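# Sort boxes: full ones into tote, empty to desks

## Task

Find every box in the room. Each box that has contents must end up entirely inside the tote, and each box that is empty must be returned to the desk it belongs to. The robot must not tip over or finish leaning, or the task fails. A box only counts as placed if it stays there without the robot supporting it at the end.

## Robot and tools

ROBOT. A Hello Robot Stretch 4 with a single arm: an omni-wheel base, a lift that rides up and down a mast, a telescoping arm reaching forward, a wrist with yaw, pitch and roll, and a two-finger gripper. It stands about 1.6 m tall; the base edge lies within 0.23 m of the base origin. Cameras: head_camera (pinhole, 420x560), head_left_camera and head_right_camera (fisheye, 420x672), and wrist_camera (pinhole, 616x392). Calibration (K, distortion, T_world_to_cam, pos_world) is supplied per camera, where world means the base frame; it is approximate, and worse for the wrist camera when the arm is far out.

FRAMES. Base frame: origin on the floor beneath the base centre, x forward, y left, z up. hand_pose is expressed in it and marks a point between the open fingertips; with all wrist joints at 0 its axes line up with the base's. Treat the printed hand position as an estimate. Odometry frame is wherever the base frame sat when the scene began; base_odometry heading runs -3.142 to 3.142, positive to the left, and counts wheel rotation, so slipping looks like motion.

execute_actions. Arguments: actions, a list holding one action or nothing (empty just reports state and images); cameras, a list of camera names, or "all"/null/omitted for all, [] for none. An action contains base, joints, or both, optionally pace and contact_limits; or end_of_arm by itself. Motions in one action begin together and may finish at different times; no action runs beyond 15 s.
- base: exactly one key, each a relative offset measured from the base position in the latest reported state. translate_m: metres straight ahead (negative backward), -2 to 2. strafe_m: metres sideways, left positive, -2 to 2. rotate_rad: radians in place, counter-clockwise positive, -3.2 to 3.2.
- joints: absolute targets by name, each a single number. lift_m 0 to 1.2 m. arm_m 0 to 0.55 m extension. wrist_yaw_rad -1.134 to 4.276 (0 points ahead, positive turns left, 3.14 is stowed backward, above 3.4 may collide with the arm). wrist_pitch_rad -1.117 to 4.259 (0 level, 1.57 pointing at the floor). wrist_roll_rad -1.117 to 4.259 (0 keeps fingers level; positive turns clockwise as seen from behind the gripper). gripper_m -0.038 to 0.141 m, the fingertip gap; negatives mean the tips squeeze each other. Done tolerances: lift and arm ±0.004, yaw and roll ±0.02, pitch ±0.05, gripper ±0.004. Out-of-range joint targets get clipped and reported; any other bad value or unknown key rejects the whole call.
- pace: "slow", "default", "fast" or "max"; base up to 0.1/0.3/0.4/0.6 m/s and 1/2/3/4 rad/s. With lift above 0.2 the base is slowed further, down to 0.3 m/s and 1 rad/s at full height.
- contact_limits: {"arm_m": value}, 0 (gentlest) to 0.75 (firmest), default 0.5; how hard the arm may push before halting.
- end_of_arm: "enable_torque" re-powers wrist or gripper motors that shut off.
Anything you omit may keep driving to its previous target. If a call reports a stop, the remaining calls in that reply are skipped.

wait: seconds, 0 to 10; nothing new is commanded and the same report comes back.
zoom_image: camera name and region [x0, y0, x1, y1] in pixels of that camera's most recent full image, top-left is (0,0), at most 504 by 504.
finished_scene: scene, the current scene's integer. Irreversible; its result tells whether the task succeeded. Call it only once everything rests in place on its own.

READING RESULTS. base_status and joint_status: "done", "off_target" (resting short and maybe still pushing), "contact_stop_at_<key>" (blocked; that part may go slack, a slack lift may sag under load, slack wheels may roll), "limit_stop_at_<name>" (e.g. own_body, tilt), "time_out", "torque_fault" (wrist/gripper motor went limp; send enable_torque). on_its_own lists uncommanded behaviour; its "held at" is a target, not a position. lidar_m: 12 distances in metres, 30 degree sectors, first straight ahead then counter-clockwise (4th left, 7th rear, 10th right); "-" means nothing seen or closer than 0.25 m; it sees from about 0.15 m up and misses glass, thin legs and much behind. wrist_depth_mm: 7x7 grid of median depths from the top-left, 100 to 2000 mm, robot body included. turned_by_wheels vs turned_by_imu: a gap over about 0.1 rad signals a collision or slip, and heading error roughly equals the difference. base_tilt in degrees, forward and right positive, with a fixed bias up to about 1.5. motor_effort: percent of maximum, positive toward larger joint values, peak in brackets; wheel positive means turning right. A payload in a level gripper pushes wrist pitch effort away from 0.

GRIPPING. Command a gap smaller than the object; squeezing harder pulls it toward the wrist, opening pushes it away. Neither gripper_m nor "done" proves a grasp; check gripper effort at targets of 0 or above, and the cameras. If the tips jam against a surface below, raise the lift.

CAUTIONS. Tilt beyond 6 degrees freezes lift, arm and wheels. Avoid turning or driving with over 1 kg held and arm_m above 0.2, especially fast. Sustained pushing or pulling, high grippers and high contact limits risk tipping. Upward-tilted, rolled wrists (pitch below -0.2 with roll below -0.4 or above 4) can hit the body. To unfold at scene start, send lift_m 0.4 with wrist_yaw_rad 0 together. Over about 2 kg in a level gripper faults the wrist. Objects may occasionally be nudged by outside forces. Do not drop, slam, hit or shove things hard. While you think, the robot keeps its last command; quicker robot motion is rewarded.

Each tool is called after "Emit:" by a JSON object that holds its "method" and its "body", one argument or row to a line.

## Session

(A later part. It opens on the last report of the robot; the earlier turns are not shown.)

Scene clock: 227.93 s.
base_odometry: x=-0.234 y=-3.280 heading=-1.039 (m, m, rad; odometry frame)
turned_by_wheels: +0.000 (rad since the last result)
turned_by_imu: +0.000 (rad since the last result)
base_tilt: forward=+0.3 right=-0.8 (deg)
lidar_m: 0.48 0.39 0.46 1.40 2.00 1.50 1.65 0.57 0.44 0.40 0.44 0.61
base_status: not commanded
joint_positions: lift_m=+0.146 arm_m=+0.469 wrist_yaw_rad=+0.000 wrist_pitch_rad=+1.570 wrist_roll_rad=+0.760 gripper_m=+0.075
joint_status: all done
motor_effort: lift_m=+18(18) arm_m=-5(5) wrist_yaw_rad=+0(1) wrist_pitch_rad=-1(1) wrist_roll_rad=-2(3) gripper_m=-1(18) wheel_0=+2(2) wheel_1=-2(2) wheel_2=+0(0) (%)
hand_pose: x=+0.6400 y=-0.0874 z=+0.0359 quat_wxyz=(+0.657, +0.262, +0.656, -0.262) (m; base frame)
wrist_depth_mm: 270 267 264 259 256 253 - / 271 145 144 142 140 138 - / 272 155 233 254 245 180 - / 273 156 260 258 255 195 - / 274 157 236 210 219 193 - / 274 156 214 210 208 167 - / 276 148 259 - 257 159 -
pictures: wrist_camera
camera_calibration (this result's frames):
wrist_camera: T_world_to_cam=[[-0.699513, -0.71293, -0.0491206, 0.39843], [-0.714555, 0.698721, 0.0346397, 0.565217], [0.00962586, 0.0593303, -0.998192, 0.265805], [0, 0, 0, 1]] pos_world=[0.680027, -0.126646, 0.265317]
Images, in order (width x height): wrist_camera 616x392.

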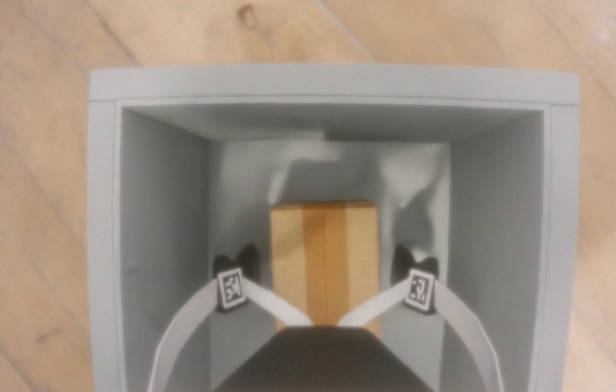

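Emit:
{"method": "execute_actions", "body": {
  "actions": [
    {"joints":{"lift_m":0.45}}
  ],
  "cameras": ["wrist_camera"]
}}

Emit:
{"method": "execute_actions", "body": {
  "actions": [
    {"base":{"translate_m":-0.2},"joints":{"lift_m":1.0,"arm_m":0.39,"wrist_roll_rad":1.57,"gripper_m":0.12},"pace":"fast"}
  ],
  "cameras": ["head_camera"]
}}

Scene clock: 232.90 s.
base_odometry: x=-0.234 y=-3.280 heading=-1.039 (m, m, rad; odometry frame)
turned_by_wheels: +0.000 (rad since the last result)
turned_by_imu: -0.001 (rad since the last result)
base_tilt: forward=+0.4 right=-0.8 (deg)
lidar_m: 0.47 0.41 0.45 1.39 2.00 1.52 1.64 0.58 0.44 0.41 0.43 0.61
base_status: not commanded
joint_positions: lift_m=+0.450 arm_m=+0.469 wrist_yaw_rad=+0.000 wrist_pitch_rad=+1.570 wrist_roll_rad=+0.760 gripper_m=+0.075
joint_status: all done
motor_effort: lift_m=+23(25) arm_m=-5(5) wrist_yaw_rad=+1(1) wrist_pitch_rad=-1(0) wrist_roll_rad=-1(2) gripper_m=+0(1) wheel_0=+2(2) wheel_1=-2(2) wheel_2=+0(0) (%)
hand_pose: x=+0.6400 y=-0.0874 z=+0.3395 quat_wxyz=(+0.657, +0.262, +0.656, -0.262) (m; base frame)
wrist_depth_mm: 525 574 574 564 554 517 430 / 585 580 569 564 559 554 466 / 585 580 574 564 554 554 544 / 591 585 574 559 559 554 544 / 591 585 574 564 554 554 549 / 591 585 219 569 445 554 549 / 564 591 580 - 564 554 554
pictures: wrist_camera
camera_calibration (this result's frames):
wrist_camera: T_world_to_cam=[[-0.699513, -0.71293, -0.0491207, 0.413339], [-0.714555, 0.698721, 0.0346395, 0.5547], [0.00962611, 0.0593303, -0.998192, 0.568814], [0, 0, 0, 1]] pos_world=[0.680024, -0.126646, 0.568875]
Images, in order (width x height): wrist_camera 616x392.

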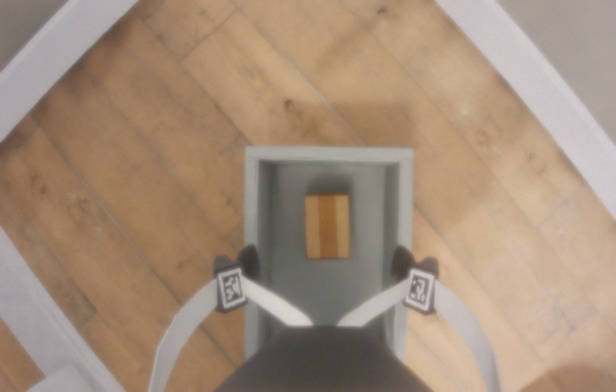

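Scene clock: 235.37 s.
base_odometry: x=-0.335 y=-3.108 heading=-1.039 (m, m, rad; odometry frame)
turned_by_wheels: +0.000 (rad since the last result)
turned_by_imu: -0.001 (rad since the last result)
base_tilt: forward=+0.3 right=-0.7 (deg)
lidar_m: 0.63 0.57 0.73 2.47 1.71 1.32 1.64 0.56 0.41 0.36 0.43 0.64
base_status: done
joint_positions: lift_m=+1.000 arm_m=+0.391 wrist_yaw_rad=+0.000 wrist_pitch_rad=+1.570 wrist_roll_rad=+1.570 gripper_m=+0.120
joint_status: all done
motor_effort: lift_m=+23(24) arm_m=-5(7) wrist_yaw_rad=+1(0) wrist_pitch_rad=+0(1) wrist_roll_rad=+1(5) gripper_m=+0(3) wheel_0=-1(6) wheel_1=+0(6) wheel_2=-1(10) (%)
hand_pose: x=+0.5620 y=-0.0874 z=+0.8895 quat_wxyz=(+0.501, +0.500, +0.500, -0.499) (m; base frame)
wrist_depth_mm: 788 788 768 750 723 691 676 / 960 1138 1138 1098 1060 991 960 / 991 1160 1138 1118 1118 1098 1078 / 991 1138 1118 1118 1118 931 878 / 1008 1160 1138 1118 1118 891 878 / 1008 1160 1138 1118 1118 891 878 / 1025 1160 1118 - 1118 1118 1078
pictures: head_camera
Images, in order (width x height): head_camera 420x560.

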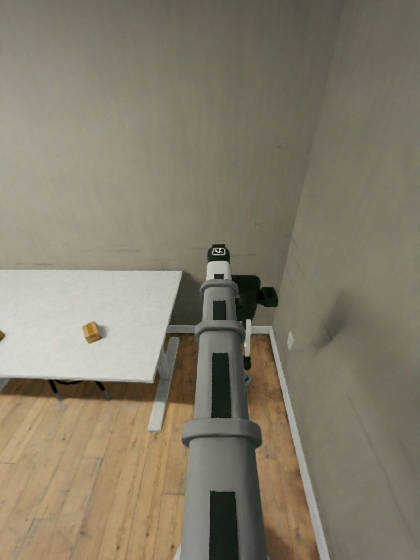

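Emit:
{"method": "execute_actions", "body": {
  "actions": [
    {"base":{"strafe_m":1.199},"pace":"fast"}
  ],
  "cameras": []
}}

Emit:
{"method": "execute_actions", "body": {
  "actions": [
    {"base":{"translate_m":0.147},"joints":{"lift_m":0.95},"pace":"fast"}
  ],
  "cameras": ["wrist_camera"]
}}

Scene clock: 243.10 s.
base_odometry: x=+0.698 y=-2.500 heading=-1.039 (m, m, rad; odometry frame)
turned_by_wheels: +0.000 (rad since the last result)
turned_by_imu: -0.003 (rad since the last result)
base_tilt: forward=+0.3 right=-0.7 (deg)
lidar_m: 0.51 0.55 0.79 1.28 1.35 1.28 1.20 1.25 1.65 1.60 0.75 0.58
base_status: done
joint_positions: lift_m=+1.000 arm_m=+0.391 wrist_yaw_rad=+0.000 wrist_pitch_rad=+1.570 wrist_roll_rad=+1.570 gripper_m=+0.120
joint_status: not commanded
motor_effort: lift_m=+22(23) arm_m=-5(5) wrist_yaw_rad=+1(1) wrist_pitch_rad=-3(1) wrist_roll_rad=+2(2) gripper_m=-2(0) wheel_0=+1(10) wheel_1=-2(11) wheel_2=+0(0) (%)
hand_pose: x=+0.5620 y=-0.0874 z=+0.8895 quat_wxyz=(+0.501, +0.500, +0.500, -0.499) (m; base frame)
wrist_depth_mm: 407 402 399 394 1098 1078 1078 / 410 404 399 394 1118 1078 1078 / 413 407 402 394 1098 1098 1078 / 413 410 402 399 1098 946 878 / 415 410 392 397 1098 891 878 / 418 413 404 399 1118 891 878 / 421 415 407 - 1118 1098 1098
pictures: none
No camera images: the call's "cameras" was empty. Leave "cameras" out to get every camera's image.

Scene clock: 244.80 s.
base_odometry: x=+0.773 y=-2.627 heading=-1.039 (m, m, rad; odometry frame)
turned_by_wheels: +0.000 (rad since the last result)
turned_by_imu: +0.000 (rad since the last result)
base_tilt: forward=+0.3 right=-0.7 (deg)
lidar_m: 0.37 0.41 0.57 1.28 1.37 1.40 1.34 1.41 1.66 1.60 0.54 0.41
base_status: done
joint_positions: lift_m=+0.950 arm_m=+0.391 wrist_yaw_rad=+0.000 wrist_pitch_rad=+1.570 wrist_roll_rad=+1.570 gripper_m=+0.120
joint_status: all done
motor_effort: lift_m=+18(21) arm_m=-5(5) wrist_yaw_rad=+1(1) wrist_pitch_rad=-3(0) wrist_roll_rad=+0(1) gripper_m=+3(1) wheel_0=+0(6) wheel_1=+2(5) wheel_2=+0(9) (%)
hand_pose: x=+0.5620 y=-0.0874 z=+0.8399 quat_wxyz=(+0.501, +0.500, +0.500, -0.499) (m; base frame)
wrist_depth_mm: 355 353 347 343 338 332 1025 / 357 353 347 343 338 334 1008 / 359 353 349 347 340 338 1042 / 359 355 351 345 342 340 831 / 364 357 353 298 343 340 831 / 364 359 353 297 343 343 831 / 366 362 357 - 345 343 1060
pictures: wrist_camera
camera_calibration (this result's frames):
wrist_camera: T_world_to_cam=[[-0.998673, 0.0145528, -0.0494098, 0.615294], [0.0128202, 0.999298, 0.0352027, 0.0986225], [0.0498874, 0.0345225, -0.998158, 1.04427], [0, 0, 0, 1]] pos_world=[0.561117, -0.143558, 1.06928]
Images, in order (width x height): wrist_camera 616x392.

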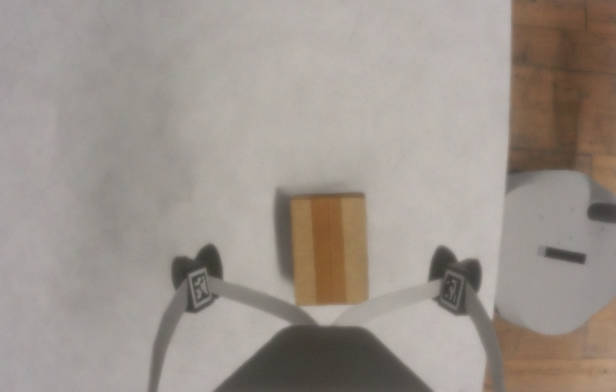

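Emit:
{"method": "execute_actions", "body": {
  "actions": [
    {"joints":{"lift_m":0.858}}
  ],
  "cameras": []
}}

Emit:
{"method": "execute_actions", "body": {
  "actions": [
    {"joints":{"gripper_m":0.01}}
  ],
  "cameras": ["wrist_camera"]
}}

Emit:
{"method": "execute_actions", "body": {
  "actions": [
    {"joints":{"lift_m":0.98}}
  ],
  "cameras": []
}}

Emit:
{"method": "execute_actions", "body": {
  "actions": [
    {"base":{"translate_m":-0.12},"joints":{"arm_m":0.15},"pace":"fast"}
  ],
  "cameras": []
}}

Emit:
{"method": "execute_actions", "body": {
  "actions": [
    {"base":{"strafe_m":-1.122},"joints":{"wrist_roll_rad":0.76},"pace":"fast"}
  ],
  "cameras": []
}}

Emit:
{"method": "execute_actions", "body": {
  "actions": [
    {"base":{"translate_m":0.172},"joints":{"arm_m":0.39,"lift_m":0.5},"pace":"fast"}
  ],
  "cameras": ["wrist_camera","head_camera"]
}}

Scene clock: 256.10 s.
base_odometry: x=+0.773 y=-2.627 heading=-1.039 (m, m, rad; odometry frame)
turned_by_wheels: +0.000 (rad since the last result)
turned_by_imu: -0.001 (rad since the last result)
base_tilt: forward=+0.3 right=-0.8 (deg)
lidar_m: 0.38 0.41 0.58 1.28 1.35 1.41 1.36 1.44 1.67 1.60 0.56 0.40
base_status: not commanded
joint_positions: lift_m=+0.858 arm_m=+0.391 wrist_yaw_rad=+0.000 wrist_pitch_rad=+1.570 wrist_roll_rad=+1.570 gripper_m=+0.120
joint_status: all done
motor_effort: lift_m=+17(17) arm_m=-5(5) wrist_yaw_rad=+1(0) wrist_pitch_rad=-3(0) wrist_roll_rad=+3(2) gripper_m=-1(2) wheel_0=+0(0) wheel_1=+2(2) wheel_2=+0(0) (%)
hand_pose: x=+0.5620 y=-0.0874 z=+0.7480 quat_wxyz=(+0.501, +0.500, +0.500, -0.499) (m; base frame)
wrist_depth_mm: 262 257 254 251 248 245 242 / 263 258 255 253 249 246 244 / 264 260 257 253 250 247 244 / 265 260 257 253 250 248 245 / 267 263 258 205 250 247 247 / 267 265 259 205 204 249 492 / 268 266 262 - 254 251 854
pictures: none
No camera images: the call's "cameras" was empty. Leave "cameras" out to get every camera's image.

Scene clock: 258.07 s.
base_odometry: x=+0.773 y=-2.627 heading=-1.039 (m, m, rad; odometry frame)
turned_by_wheels: +0.000 (rad since the last result)
turned_by_imu: +0.000 (rad since the last result)
base_tilt: forward=+0.2 right=-0.6 (deg)
lidar_m: 0.38 0.42 0.56 1.29 1.36 1.42 1.35 1.43 1.66 1.58 0.56 0.42
base_status: not commanded
joint_positions: lift_m=+0.858 arm_m=+0.391 wrist_yaw_rad=+0.000 wrist_pitch_rad=+1.570 wrist_roll_rad=+1.570 gripper_m=+0.010
joint_status: all done
motor_effort: lift_m=+18(18) arm_m=-5(5) wrist_yaw_rad=+1(1) wrist_pitch_rad=-2(3) wrist_roll_rad=+0(0) gripper_m=-18(20) wheel_0=+0(0) wheel_1=+2(2) wheel_2=+0(0) (%)
hand_pose: x=+0.5620 y=-0.0874 z=+0.7479 quat_wxyz=(+0.501, +0.500, +0.500, -0.499) (m; base frame)
wrist_depth_mm: 260 257 254 250 247 244 242 / 262 258 254 251 249 244 243 / 263 259 255 253 250 246 244 / 264 260 257 253 251 247 245 / 265 263 258 190 250 249 247 / 267 263 189 190 189 248 496 / 268 265 262 - 253 251 854
pictures: wrist_camera
camera_calibration (this result's frames):
wrist_camera: T_world_to_cam=[[-0.998676, 0.0145532, -0.0493328, 0.610665], [0.0128233, 0.999298, 0.0352017, 0.101861], [0.0498105, 0.0345225, -0.998162, 0.952483], [0, 0, 0, 1]] pos_world=[0.561107, -0.143558, 0.977272]
Images, in order (width x height): wrist_camera 616x392.

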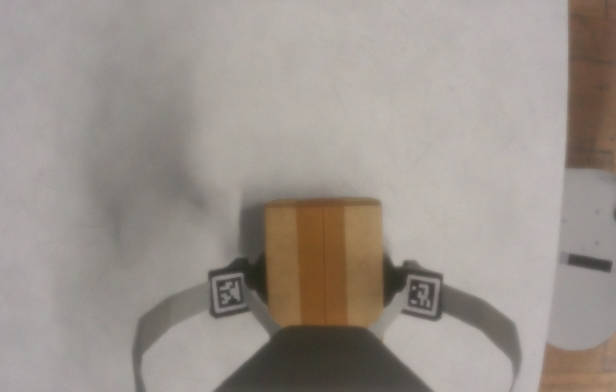

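Scene clock: 259.63 s.
base_odometry: x=+0.773 y=-2.627 heading=-1.039 (m, m, rad; odometry frame)
turned_by_wheels: +0.000 (rad since the last result)
turned_by_imu: +0.000 (rad since the last result)
base_tilt: forward=+0.2 right=-0.9 (deg)
lidar_m: 0.37 0.41 0.59 1.29 1.35 1.40 1.35 1.43 1.65 1.59 0.56 0.39
base_status: not commanded
joint_positions: lift_m=+0.980 arm_m=+0.391 wrist_yaw_rad=+0.000 wrist_pitch_rad=+1.570 wrist_roll_rad=+1.570 gripper_m=+0.010
joint_status: all done
motor_effort: lift_m=+24(25) arm_m=-5(5) wrist_yaw_rad=+1(1) wrist_pitch_rad=-1(1) wrist_roll_rad=+1(2) gripper_m=-20(21) wheel_0=+0(0) wheel_1=+2(1) wheel_2=+0(0) (%)
hand_pose: x=+0.5620 y=-0.0874 z=+0.8694 quat_wxyz=(+0.501, +0.500, +0.500, -0.499) (m; base frame)
wrist_depth_mm: 387 382 375 370 366 364 1042 / 389 384 377 375 368 364 1060 / 389 384 379 375 370 368 1060 / 392 387 379 375 370 370 866 / 394 389 382 190 370 370 854 / 394 392 189 190 189 368 866 / 397 392 387 - 375 373 1078
pictures: none
No camera images: the call's "cameras" was empty. Leave "cameras" out to get every camera's image.

Scene clock: 261.17 s.
base_odometry: x=+0.712 y=-2.523 heading=-1.039 (m, m, rad; odometry frame)
turned_by_wheels: +0.000 (rad since the last result)
turned_by_imu: -0.001 (rad since the last result)
base_tilt: forward=+0.3 right=-0.7 (deg)
lidar_m: 0.49 0.53 0.74 1.28 1.35 1.28 1.23 1.31 1.68 1.57 0.72 0.54
base_status: done
joint_positions: lift_m=+0.980 arm_m=+0.151 wrist_yaw_rad=+0.000 wrist_pitch_rad=+1.570 wrist_roll_rad=+1.570 gripper_m=+0.010
joint_status: all done
motor_effort: lift_m=+24(24) arm_m=-5(7) wrist_yaw_rad=+2(0) wrist_pitch_rad=-2(3) wrist_roll_rad=-1(1) gripper_m=-18(20) wheel_0=+0(6) wheel_1=-2(7) wheel_2=-2(9) (%)
hand_pose: x=+0.3218 y=-0.0874 z=+0.8694 quat_wxyz=(+0.500, +0.500, +0.500, -0.500) (m; base frame)
wrist_depth_mm: 387 384 1098 1098 1078 1060 1042 / 389 384 1098 1098 1078 1060 1042 / 392 387 1118 1098 1098 1078 1060 / 392 389 1118 1098 878 866 1060 / 397 392 1138 190 878 866 1060 / 397 392 190 190 189 866 1078 / 397 397 1138 - 1098 1078 1078
pictures: none
No camera images: the call's "cameras" was empty. Leave "cameras" out to get every camera's image.

Scene clock: 265.57 s.
base_odometry: x=-0.256 y=-3.092 heading=-1.039 (m, m, rad; odometry frame)
turned_by_wheels: +0.000 (rad since the last result)
turned_by_imu: +0.000 (rad since the last result)
base_tilt: forward=+0.3 right=-0.8 (deg)
lidar_m: 0.68 0.51 0.71 2.40 1.76 1.32 1.96 0.68 0.47 0.47 0.51 0.71
base_status: done
joint_positions: lift_m=+0.980 arm_m=+0.151 wrist_yaw_rad=+0.000 wrist_pitch_rad=+1.570 wrist_roll_rad=+0.760 gripper_m=+0.010
joint_status: all done
motor_effort: lift_m=+24(24) arm_m=-5(5) wrist_yaw_rad=+2(2) wrist_pitch_rad=-2(3) wrist_roll_rad=-1(8) gripper_m=-21(17) wheel_0=-2(10) wheel_1=+2(9) wheel_2=+0(1) (%)
hand_pose: x=+0.3218 y=-0.0874 z=+0.8694 quat_wxyz=(+0.657, +0.263, +0.656, -0.262) (m; base frame)
wrist_depth_mm: 1118 1118 1060 1078 946 647 521 / 1118 1138 1098 1098 1060 768 580 / 931 1118 1118 1118 1078 976 691 / 1160 1138 1138 1118 1098 1078 854 / 1160 1138 1138 190 878 1078 1060 / 1160 1160 189 190 189 878 1078 / 1182 1138 1138 - 878 878 1078
pictures: none
No camera images: the call's "cameras" was empty. Leave "cameras" out to get every camera's image.

Scene clock: 267.87 s.
base_odometry: x=-0.168 y=-3.240 heading=-1.039 (m, m, rad; odometry frame)
turned_by_wheels: +0.000 (rad since the last result)
turned_by_imu: +0.000 (rad since the last result)
base_tilt: forward=+0.3 right=-0.7 (deg)
lidar_m: 0.47 0.37 0.45 1.40 2.00 1.47 1.76 0.68 0.49 0.46 0.52 0.58
base_status: done
joint_positions: lift_m=+0.500 arm_m=+0.389 wrist_yaw_rad=+0.000 wrist_pitch_rad=+1.570 wrist_roll_rad=+0.760 gripper_m=+0.010
joint_status: all done
motor_effort: lift_m=+19(23) arm_m=+5(4) wrist_yaw_rad=+0(2) wrist_pitch_rad=-2(3) wrist_roll_rad=-1(3) gripper_m=-20(20) wheel_0=+1(7) wheel_1=-1(6) wheel_2=+0(11) (%)
hand_pose: x=+0.5604 y=-0.0874 z=+0.3898 quat_wxyz=(+0.657, +0.262, +0.656, -0.262) (m; base frame)
wrist_depth_mm: 621 627 621 609 603 597 508 / 640 627 621 585 603 597 569 / 640 634 627 609 609 603 597 / 640 634 627 564 609 603 597 / 615 634 627 190 492 603 591 / 554 609 189 191 189 603 603 / 484 609 634 - 615 609 603
pictures: head_camera, wrist_camera
camera_calibration (this result's frames):
wrist_camera: T_world_to_cam=[[-0.699422, -0.713013, -0.0492159, 0.360053], [-0.714643, 0.698636, 0.0345423, 0.496099], [0.00975485, 0.0593314, -0.998191, 0.619765], [0, 0, 0, 1]] pos_world=[0.600316, -0.126642, 0.619228]
Images, in order (width x height): head_camera 420x560, wrist_camera 616x392.

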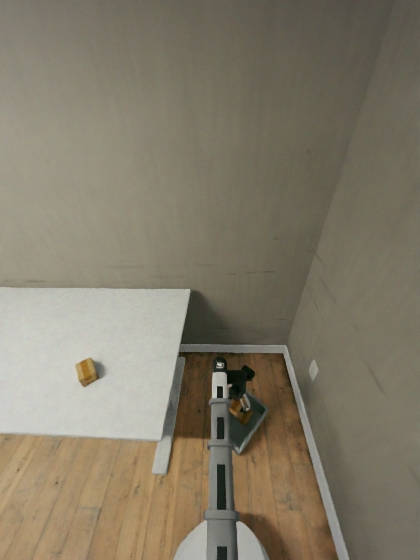

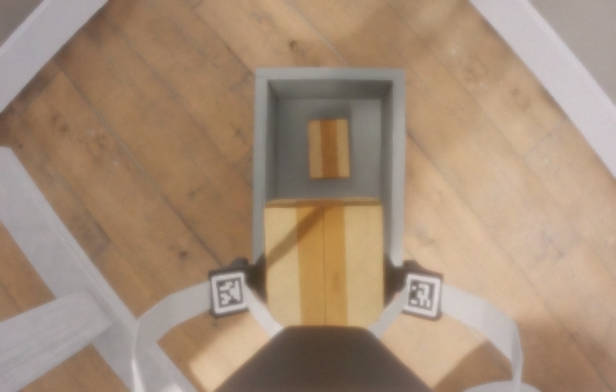

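Emit:
{"method": "execute_actions", "body": {
  "actions": [
    {"joints":{"lift_m":0.24}}
  ],
  "cameras": ["wrist_camera"]
}}

Scene clock: 274.30 s.
base_odometry: x=-0.168 y=-3.240 heading=-1.039 (m, m, rad; odometry frame)
turned_by_wheels: +0.000 (rad since the last result)
turned_by_imu: -0.001 (rad since the last result)
base_tilt: forward=+0.3 right=-0.7 (deg)
lidar_m: 0.47 0.36 0.46 1.42 2.00 1.46 1.77 0.67 0.47 0.48 0.54 0.58
base_status: not commanded
joint_positions: lift_m=+0.240 arm_m=+0.389 wrist_yaw_rad=+0.000 wrist_pitch_rad=+1.570 wrist_roll_rad=+0.760 gripper_m=+0.010
joint_status: all done
motor_effort: lift_m=+18(19) arm_m=+4(5) wrist_yaw_rad=+0(1) wrist_pitch_rad=-1(2) wrist_roll_rad=+0(1) gripper_m=-20(21) wheel_0=+1(1) wheel_1=-1(1) wheel_2=+0(0) (%)
hand_pose: x=+0.5604 y=-0.0874 z=+0.1299 quat_wxyz=(+0.657, +0.262, +0.656, -0.262) (m; base frame)
wrist_depth_mm: 366 362 276 340 325 259 340 / 366 362 282 301 343 263 342 / 368 364 287 303 347 264 343 / 370 366 290 351 349 263 345 / 370 368 260 190 290 347 345 / 375 368 189 190 189 232 347 / 375 370 252 - 274 246 347
pictures: wrist_camera
camera_calibration (this result's frames):
wrist_camera: T_world_to_cam=[[-0.699422, -0.713013, -0.0492053, 0.347258], [-0.714642, 0.698636, 0.0345532, 0.505076], [0.00973974, 0.0593314, -0.998191, 0.360287], [0, 0, 0, 1]] pos_world=[0.60032, -0.126642, 0.359271]
Images, in order (width x height): wrist_camera 616x392.

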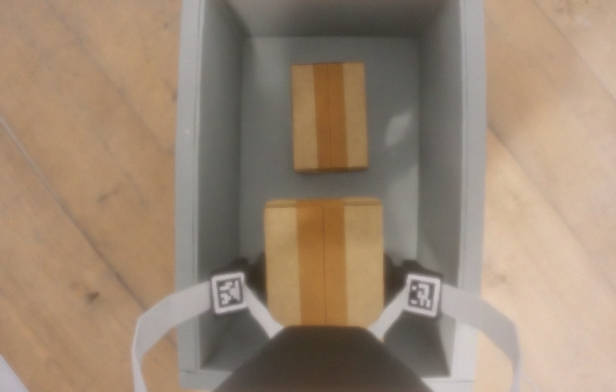

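Emit:
{"method": "execute_actions", "body": {
  "actions": [
    {"joints":{"lift_m":0.147},"pace":"slow"}
  ],
  "cameras": ["wrist_camera"]
}}

Emit:
{"method": "execute_actions", "body": {
  "actions": [
    {"joints":{"gripper_m":0.075}}
  ],
  "cameras": ["wrist_camera"]
}}

Emit:
{"method": "execute_actions", "body": {
  "actions": [
    {"joints":{"lift_m":0.5}}
  ]
}}

Scene clock: 281.13 s.
base_odometry: x=-0.168 y=-3.240 heading=-1.039 (m, m, rad; odometry frame)
turned_by_wheels: +0.000 (rad since the last result)
turned_by_imu: -0.001 (rad since the last result)
base_tilt: forward=+0.3 right=-0.7 (deg)
lidar_m: 0.44 0.37 0.46 1.40 2.02 1.49 1.77 0.67 0.49 0.49 0.52 0.61
base_status: not commanded
joint_positions: lift_m=+0.147 arm_m=+0.389 wrist_yaw_rad=+0.000 wrist_pitch_rad=+1.570 wrist_roll_rad=+0.760 gripper_m=+0.010
joint_status: all done
motor_effort: lift_m=+18(18) arm_m=+5(4) wrist_yaw_rad=+1(1) wrist_pitch_rad=-1(2) wrist_roll_rad=-1(1) gripper_m=-20(21) wheel_0=+1(1) wheel_1=-1(0) wheel_2=+0(0) (%)
hand_pose: x=+0.5604 y=-0.0874 z=+0.0369 quat_wxyz=(+0.657, +0.262, +0.656, -0.262) (m; base frame)
wrist_depth_mm: 271 150 259 208 253 193 - / 272 152 260 208 254 195 - / 273 154 260 209 254 196 - / 273 156 262 259 256 196 - / 274 156 260 190 256 194 - / 276 148 190 190 189 163 - / 277 153 252 - 258 187 -
pictures: wrist_camera
camera_calibration (this result's frames):
wrist_camera: T_world_to_cam=[[-0.699422, -0.713013, -0.0492053, 0.342684], [-0.714642, 0.698636, 0.0345532, 0.50829], [0.00973973, 0.0593314, -0.998191, 0.267474], [0, 0, 0, 1]] pos_world=[0.600321, -0.126642, 0.266288]
Images, in order (width x height): wrist_camera 616x392.

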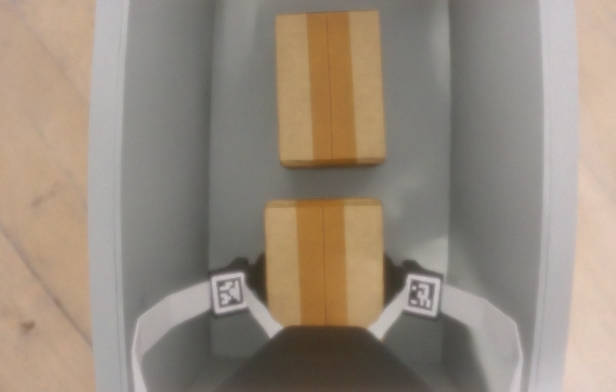

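Scene clock: 282.57 s.
base_odometry: x=-0.168 y=-3.240 heading=-1.039 (m, m, rad; odometry frame)
turned_by_wheels: +0.000 (rad since the last result)
turned_by_imu: +0.000 (rad since the last result)
base_tilt: forward=+0.4 right=-0.7 (deg)
lidar_m: 0.45 0.35 0.46 1.42 2.02 1.49 1.81 0.68 0.50 0.48 0.50 0.57
base_status: not commanded
joint_positions: lift_m=+0.147 arm_m=+0.389 wrist_yaw_rad=+0.000 wrist_pitch_rad=+1.570 wrist_roll_rad=+0.760 gripper_m=+0.075
joint_status: all done
motor_effort: lift_m=+18(18) arm_m=+4(5) wrist_yaw_rad=+0(1) wrist_pitch_rad=+0(1) wrist_roll_rad=-2(1) gripper_m=-4(20) wheel_0=+1(1) wheel_1=+0(1) wheel_2=+0(0) (%)
hand_pose: x=+0.5604 y=-0.0874 z=+0.0369 quat_wxyz=(+0.657, +0.262, +0.656, -0.262) (m; base frame)
wrist_depth_mm: 272 158 259 208 254 193 - / 272 152 262 210 254 196 - / 272 155 262 210 255 196 - / 274 156 263 259 257 196 - / 276 156 235 211 219 194 - / 277 155 213 211 209 167 - / 277 150 252 - 258 160 -
pictures: wrist_camera
camera_calibration (this result's frames):
wrist_camera: T_world_to_cam=[[-0.699422, -0.713013, -0.0492053, 0.342685], [-0.714642, 0.698636, 0.0345531, 0.508292], [0.00973986, 0.0593314, -0.998191, 0.267473], [0, 0, 0, 1]] pos_world=[0.600323, -0.126642, 0.266288]
Images, in order (width x height): wrist_camera 616x392.

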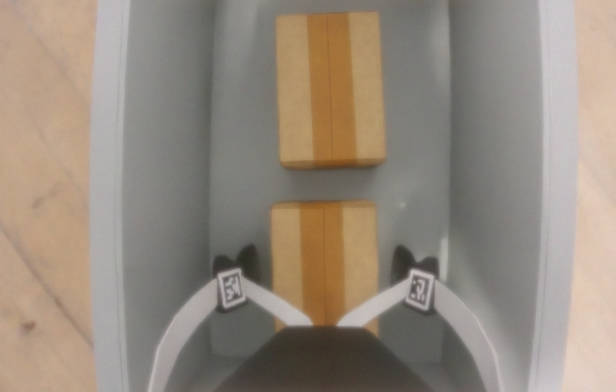

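Scene clock: 285.03 s.
base_odometry: x=-0.168 y=-3.240 heading=-1.039 (m, m, rad; odometry frame)
turned_by_wheels: +0.000 (rad since the last result)
turned_by_imu: -0.001 (rad since the last result)
base_tilt: forward=+0.2 right=-0.8 (deg)
lidar_m: 0.46 0.37 0.48 1.41 2.00 1.47 1.79 0.66 0.48 0.48 0.52 0.57
base_status: not commanded
joint_positions: lift_m=+0.500 arm_m=+0.389 wrist_yaw_rad=+0.000 wrist_pitch_rad=+1.570 wrist_roll_rad=+0.760 gripper_m=+0.075
joint_status: all done
motor_effort: lift_m=+23(25) arm_m=+5(4) wrist_yaw_rad=+0(1) wrist_pitch_rad=-1(0) wrist_roll_rad=-2(0) gripper_m=-3(2) wheel_0=+1(1) wheel_1=+0(1) wheel_2=+0(0) (%)
hand_pose: x=+0.5604 y=-0.0874 z=+0.3895 quat_wxyz=(+0.657, +0.262, +0.656, -0.262) (m; base frame)
wrist_depth_mm: 621 627 621 615 603 603 508 / 640 634 621 580 609 597 574 / 647 634 627 609 609 603 591 / 640 634 627 564 609 603 597 / 609 634 627 564 564 609 597 / 554 634 219 500 496 603 597 / 484 609 634 - 615 609 603
pictures: head_camera, head_left_camera, head_right_camera, wrist_camera
camera_calibration (this result's frames):
wrist_camera: T_world_to_cam=[[-0.699422, -0.713013, -0.0492052, 0.360036], [-0.714642, 0.698636, 0.0345532, 0.49611], [0.00973962, 0.0593314, -0.998191, 0.619424], [0, 0, 0, 1]] pos_world=[0.600325, -0.126642, 0.618877]
Images, in order (width x height): head_camera 420x560, head_left_camera 420x672, head_right_camera 420x672, wrist_camera 616x392.

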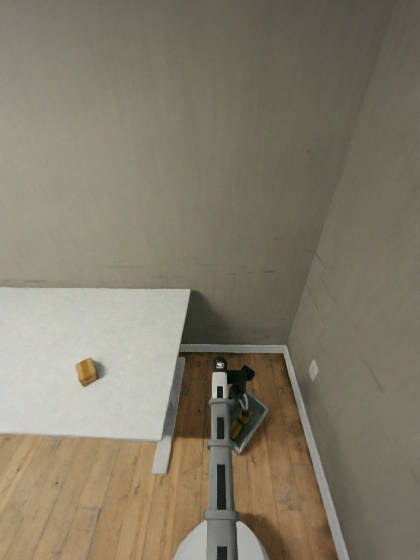

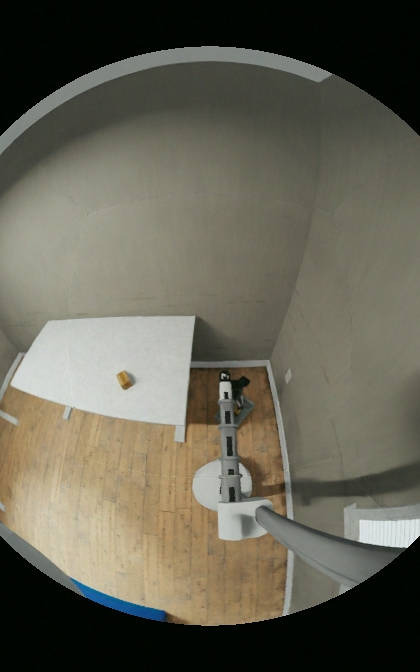

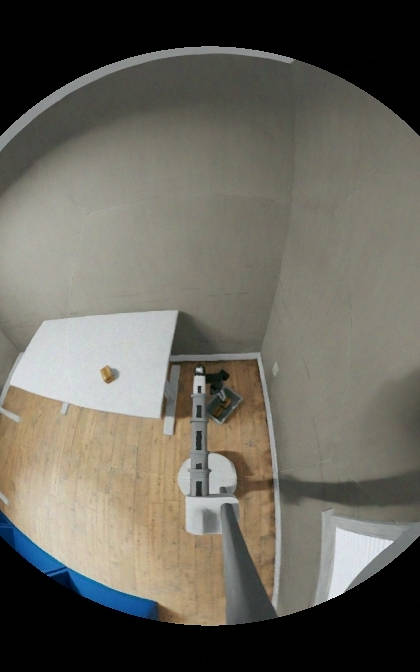

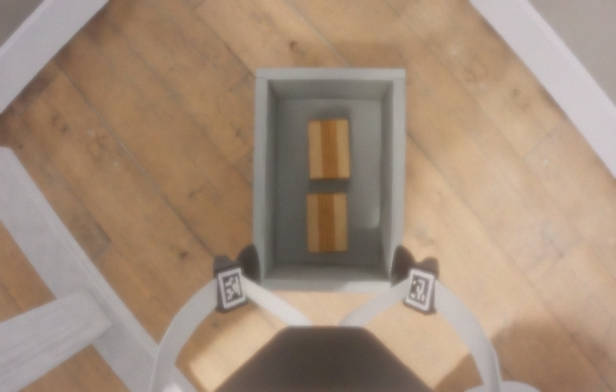

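Emit:
{"method": "execute_actions", "body": {
  "actions": [
    {"base":{"translate_m":-0.25},"joints":{"arm_m":0.0},"pace":"fast"}
  ],
  "cameras": []
}}

Emit:
{"method": "execute_actions", "body": {
  "actions": [
    {"base":{"rotate_rad":2.3},"pace":"fast"}
  ],
  "cameras": ["head_camera","head_left_camera","head_right_camera"]
}}

Scene clock: 290.07 s.
base_odometry: x=-0.295 y=-3.024 heading=-1.039 (m, m, rad; odometry frame)
turned_by_wheels: +0.000 (rad since the last result)
turned_by_imu: -0.001 (rad since the last result)
base_tilt: forward=+0.2 right=-0.8 (deg)
lidar_m: 0.67 0.61 0.81 2.42 1.69 1.21 1.94 0.66 0.47 0.47 0.52 0.73
base_status: done
joint_positions: lift_m=+0.500 arm_m=+0.003 wrist_yaw_rad=+0.000 wrist_pitch_rad=+1.570 wrist_roll_rad=+0.760 gripper_m=+0.075
joint_status: all done
joint sent to its limit — the command would take arm_m past its lower limit, so that joint was sent only as far as its limit.
motor_effort: lift_m=+23(23) arm_m=-5(4) wrist_yaw_rad=+2(0) wrist_pitch_rad=-2(3) wrist_roll_rad=-2(0) gripper_m=-1(3) wheel_0=+0(6) wheel_1=+1(5) wheel_2=-1(10) (%)
hand_pose: x=+0.1742 y=-0.0874 z=+0.3895 quat_wxyz=(+0.657, +0.262, +0.656, -0.262) (m; base frame)
wrist_depth_mm: 640 634 621 615 603 597 508 / 640 634 627 615 609 597 559 / 640 634 621 615 609 603 597 / 647 640 627 621 615 603 597 / 647 640 627 410 404 603 597 / 654 640 218 407 399 399 603 / 654 647 424 - 402 399 603
pictures: none
No camera images: the call's "cameras" was empty. Leave "cameras" out to get every camera's image.

Scene clock: 292.10 s.
base_odometry: x=-0.295 y=-3.024 heading=+1.261 (m, m, rad; odometry frame)
turned_by_wheels: +2.300 (rad since the last result)
turned_by_imu: +2.267 (rad since the last result)
base_tilt: forward=+0.3 right=-0.7 (deg)
lidar_m: 1.39 1.24 1.13 0.56 0.46 0.44 0.54 0.70 0.59 0.64 1.10 2.40
base_status: done
joint_positions: lift_m=+0.500 arm_m=+0.003 wrist_yaw_rad=+0.000 wrist_pitch_rad=+1.570 wrist_roll_rad=+0.760 gripper_m=+0.075
joint_status: not commanded
motor_effort: lift_m=+21(23) arm_m=-5(6) wrist_yaw_rad=+0(0) wrist_pitch_rad=+0(2) wrist_roll_rad=-1(1) gripper_m=+0(2) wheel_0=-1(10) wheel_1=+0(7) wheel_2=+1(9) (%)
hand_pose: x=+0.1744 y=-0.0874 z=+0.3897 quat_wxyz=(+0.657, +0.262, +0.656, -0.262) (m; base frame)
wrist_depth_mm: 634 627 621 615 603 597 591 / 640 634 627 615 609 603 591 / 640 634 627 621 615 603 597 / 647 640 627 621 609 603 597 / 654 640 627 407 402 603 603 / 647 640 218 404 402 402 603 / 654 647 424 - 402 399 609
pictures: head_camera, head_left_camera, head_right_camera
Images, in order (width x height): head_camera 420x560, head_left_camera 420x672, head_right_camera 420x672.

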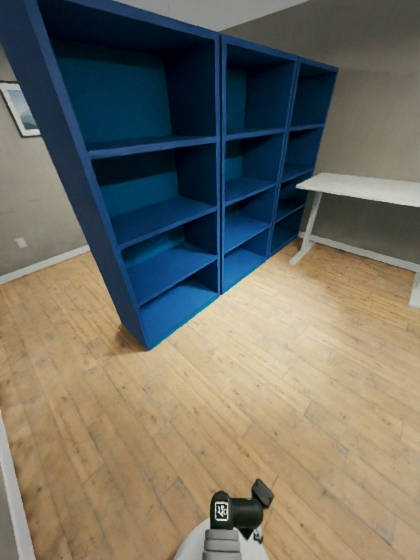

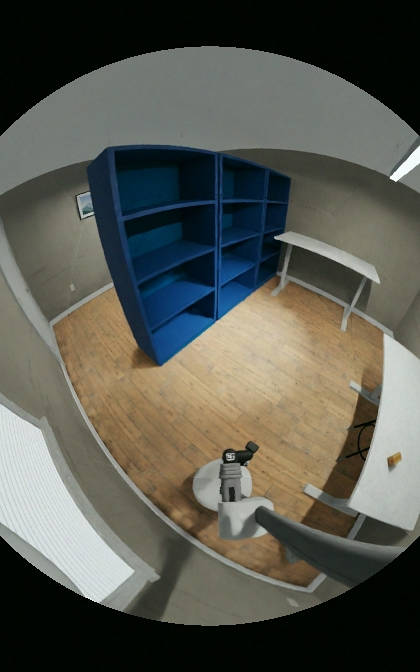

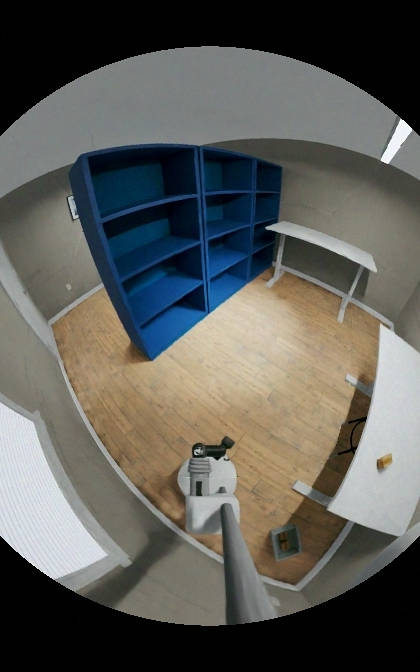

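No other boxes are visible in the room.

Emit:
{"method": "finished_scene", "body": {
  "scene": 1
}}

The scene is finished: the task was done.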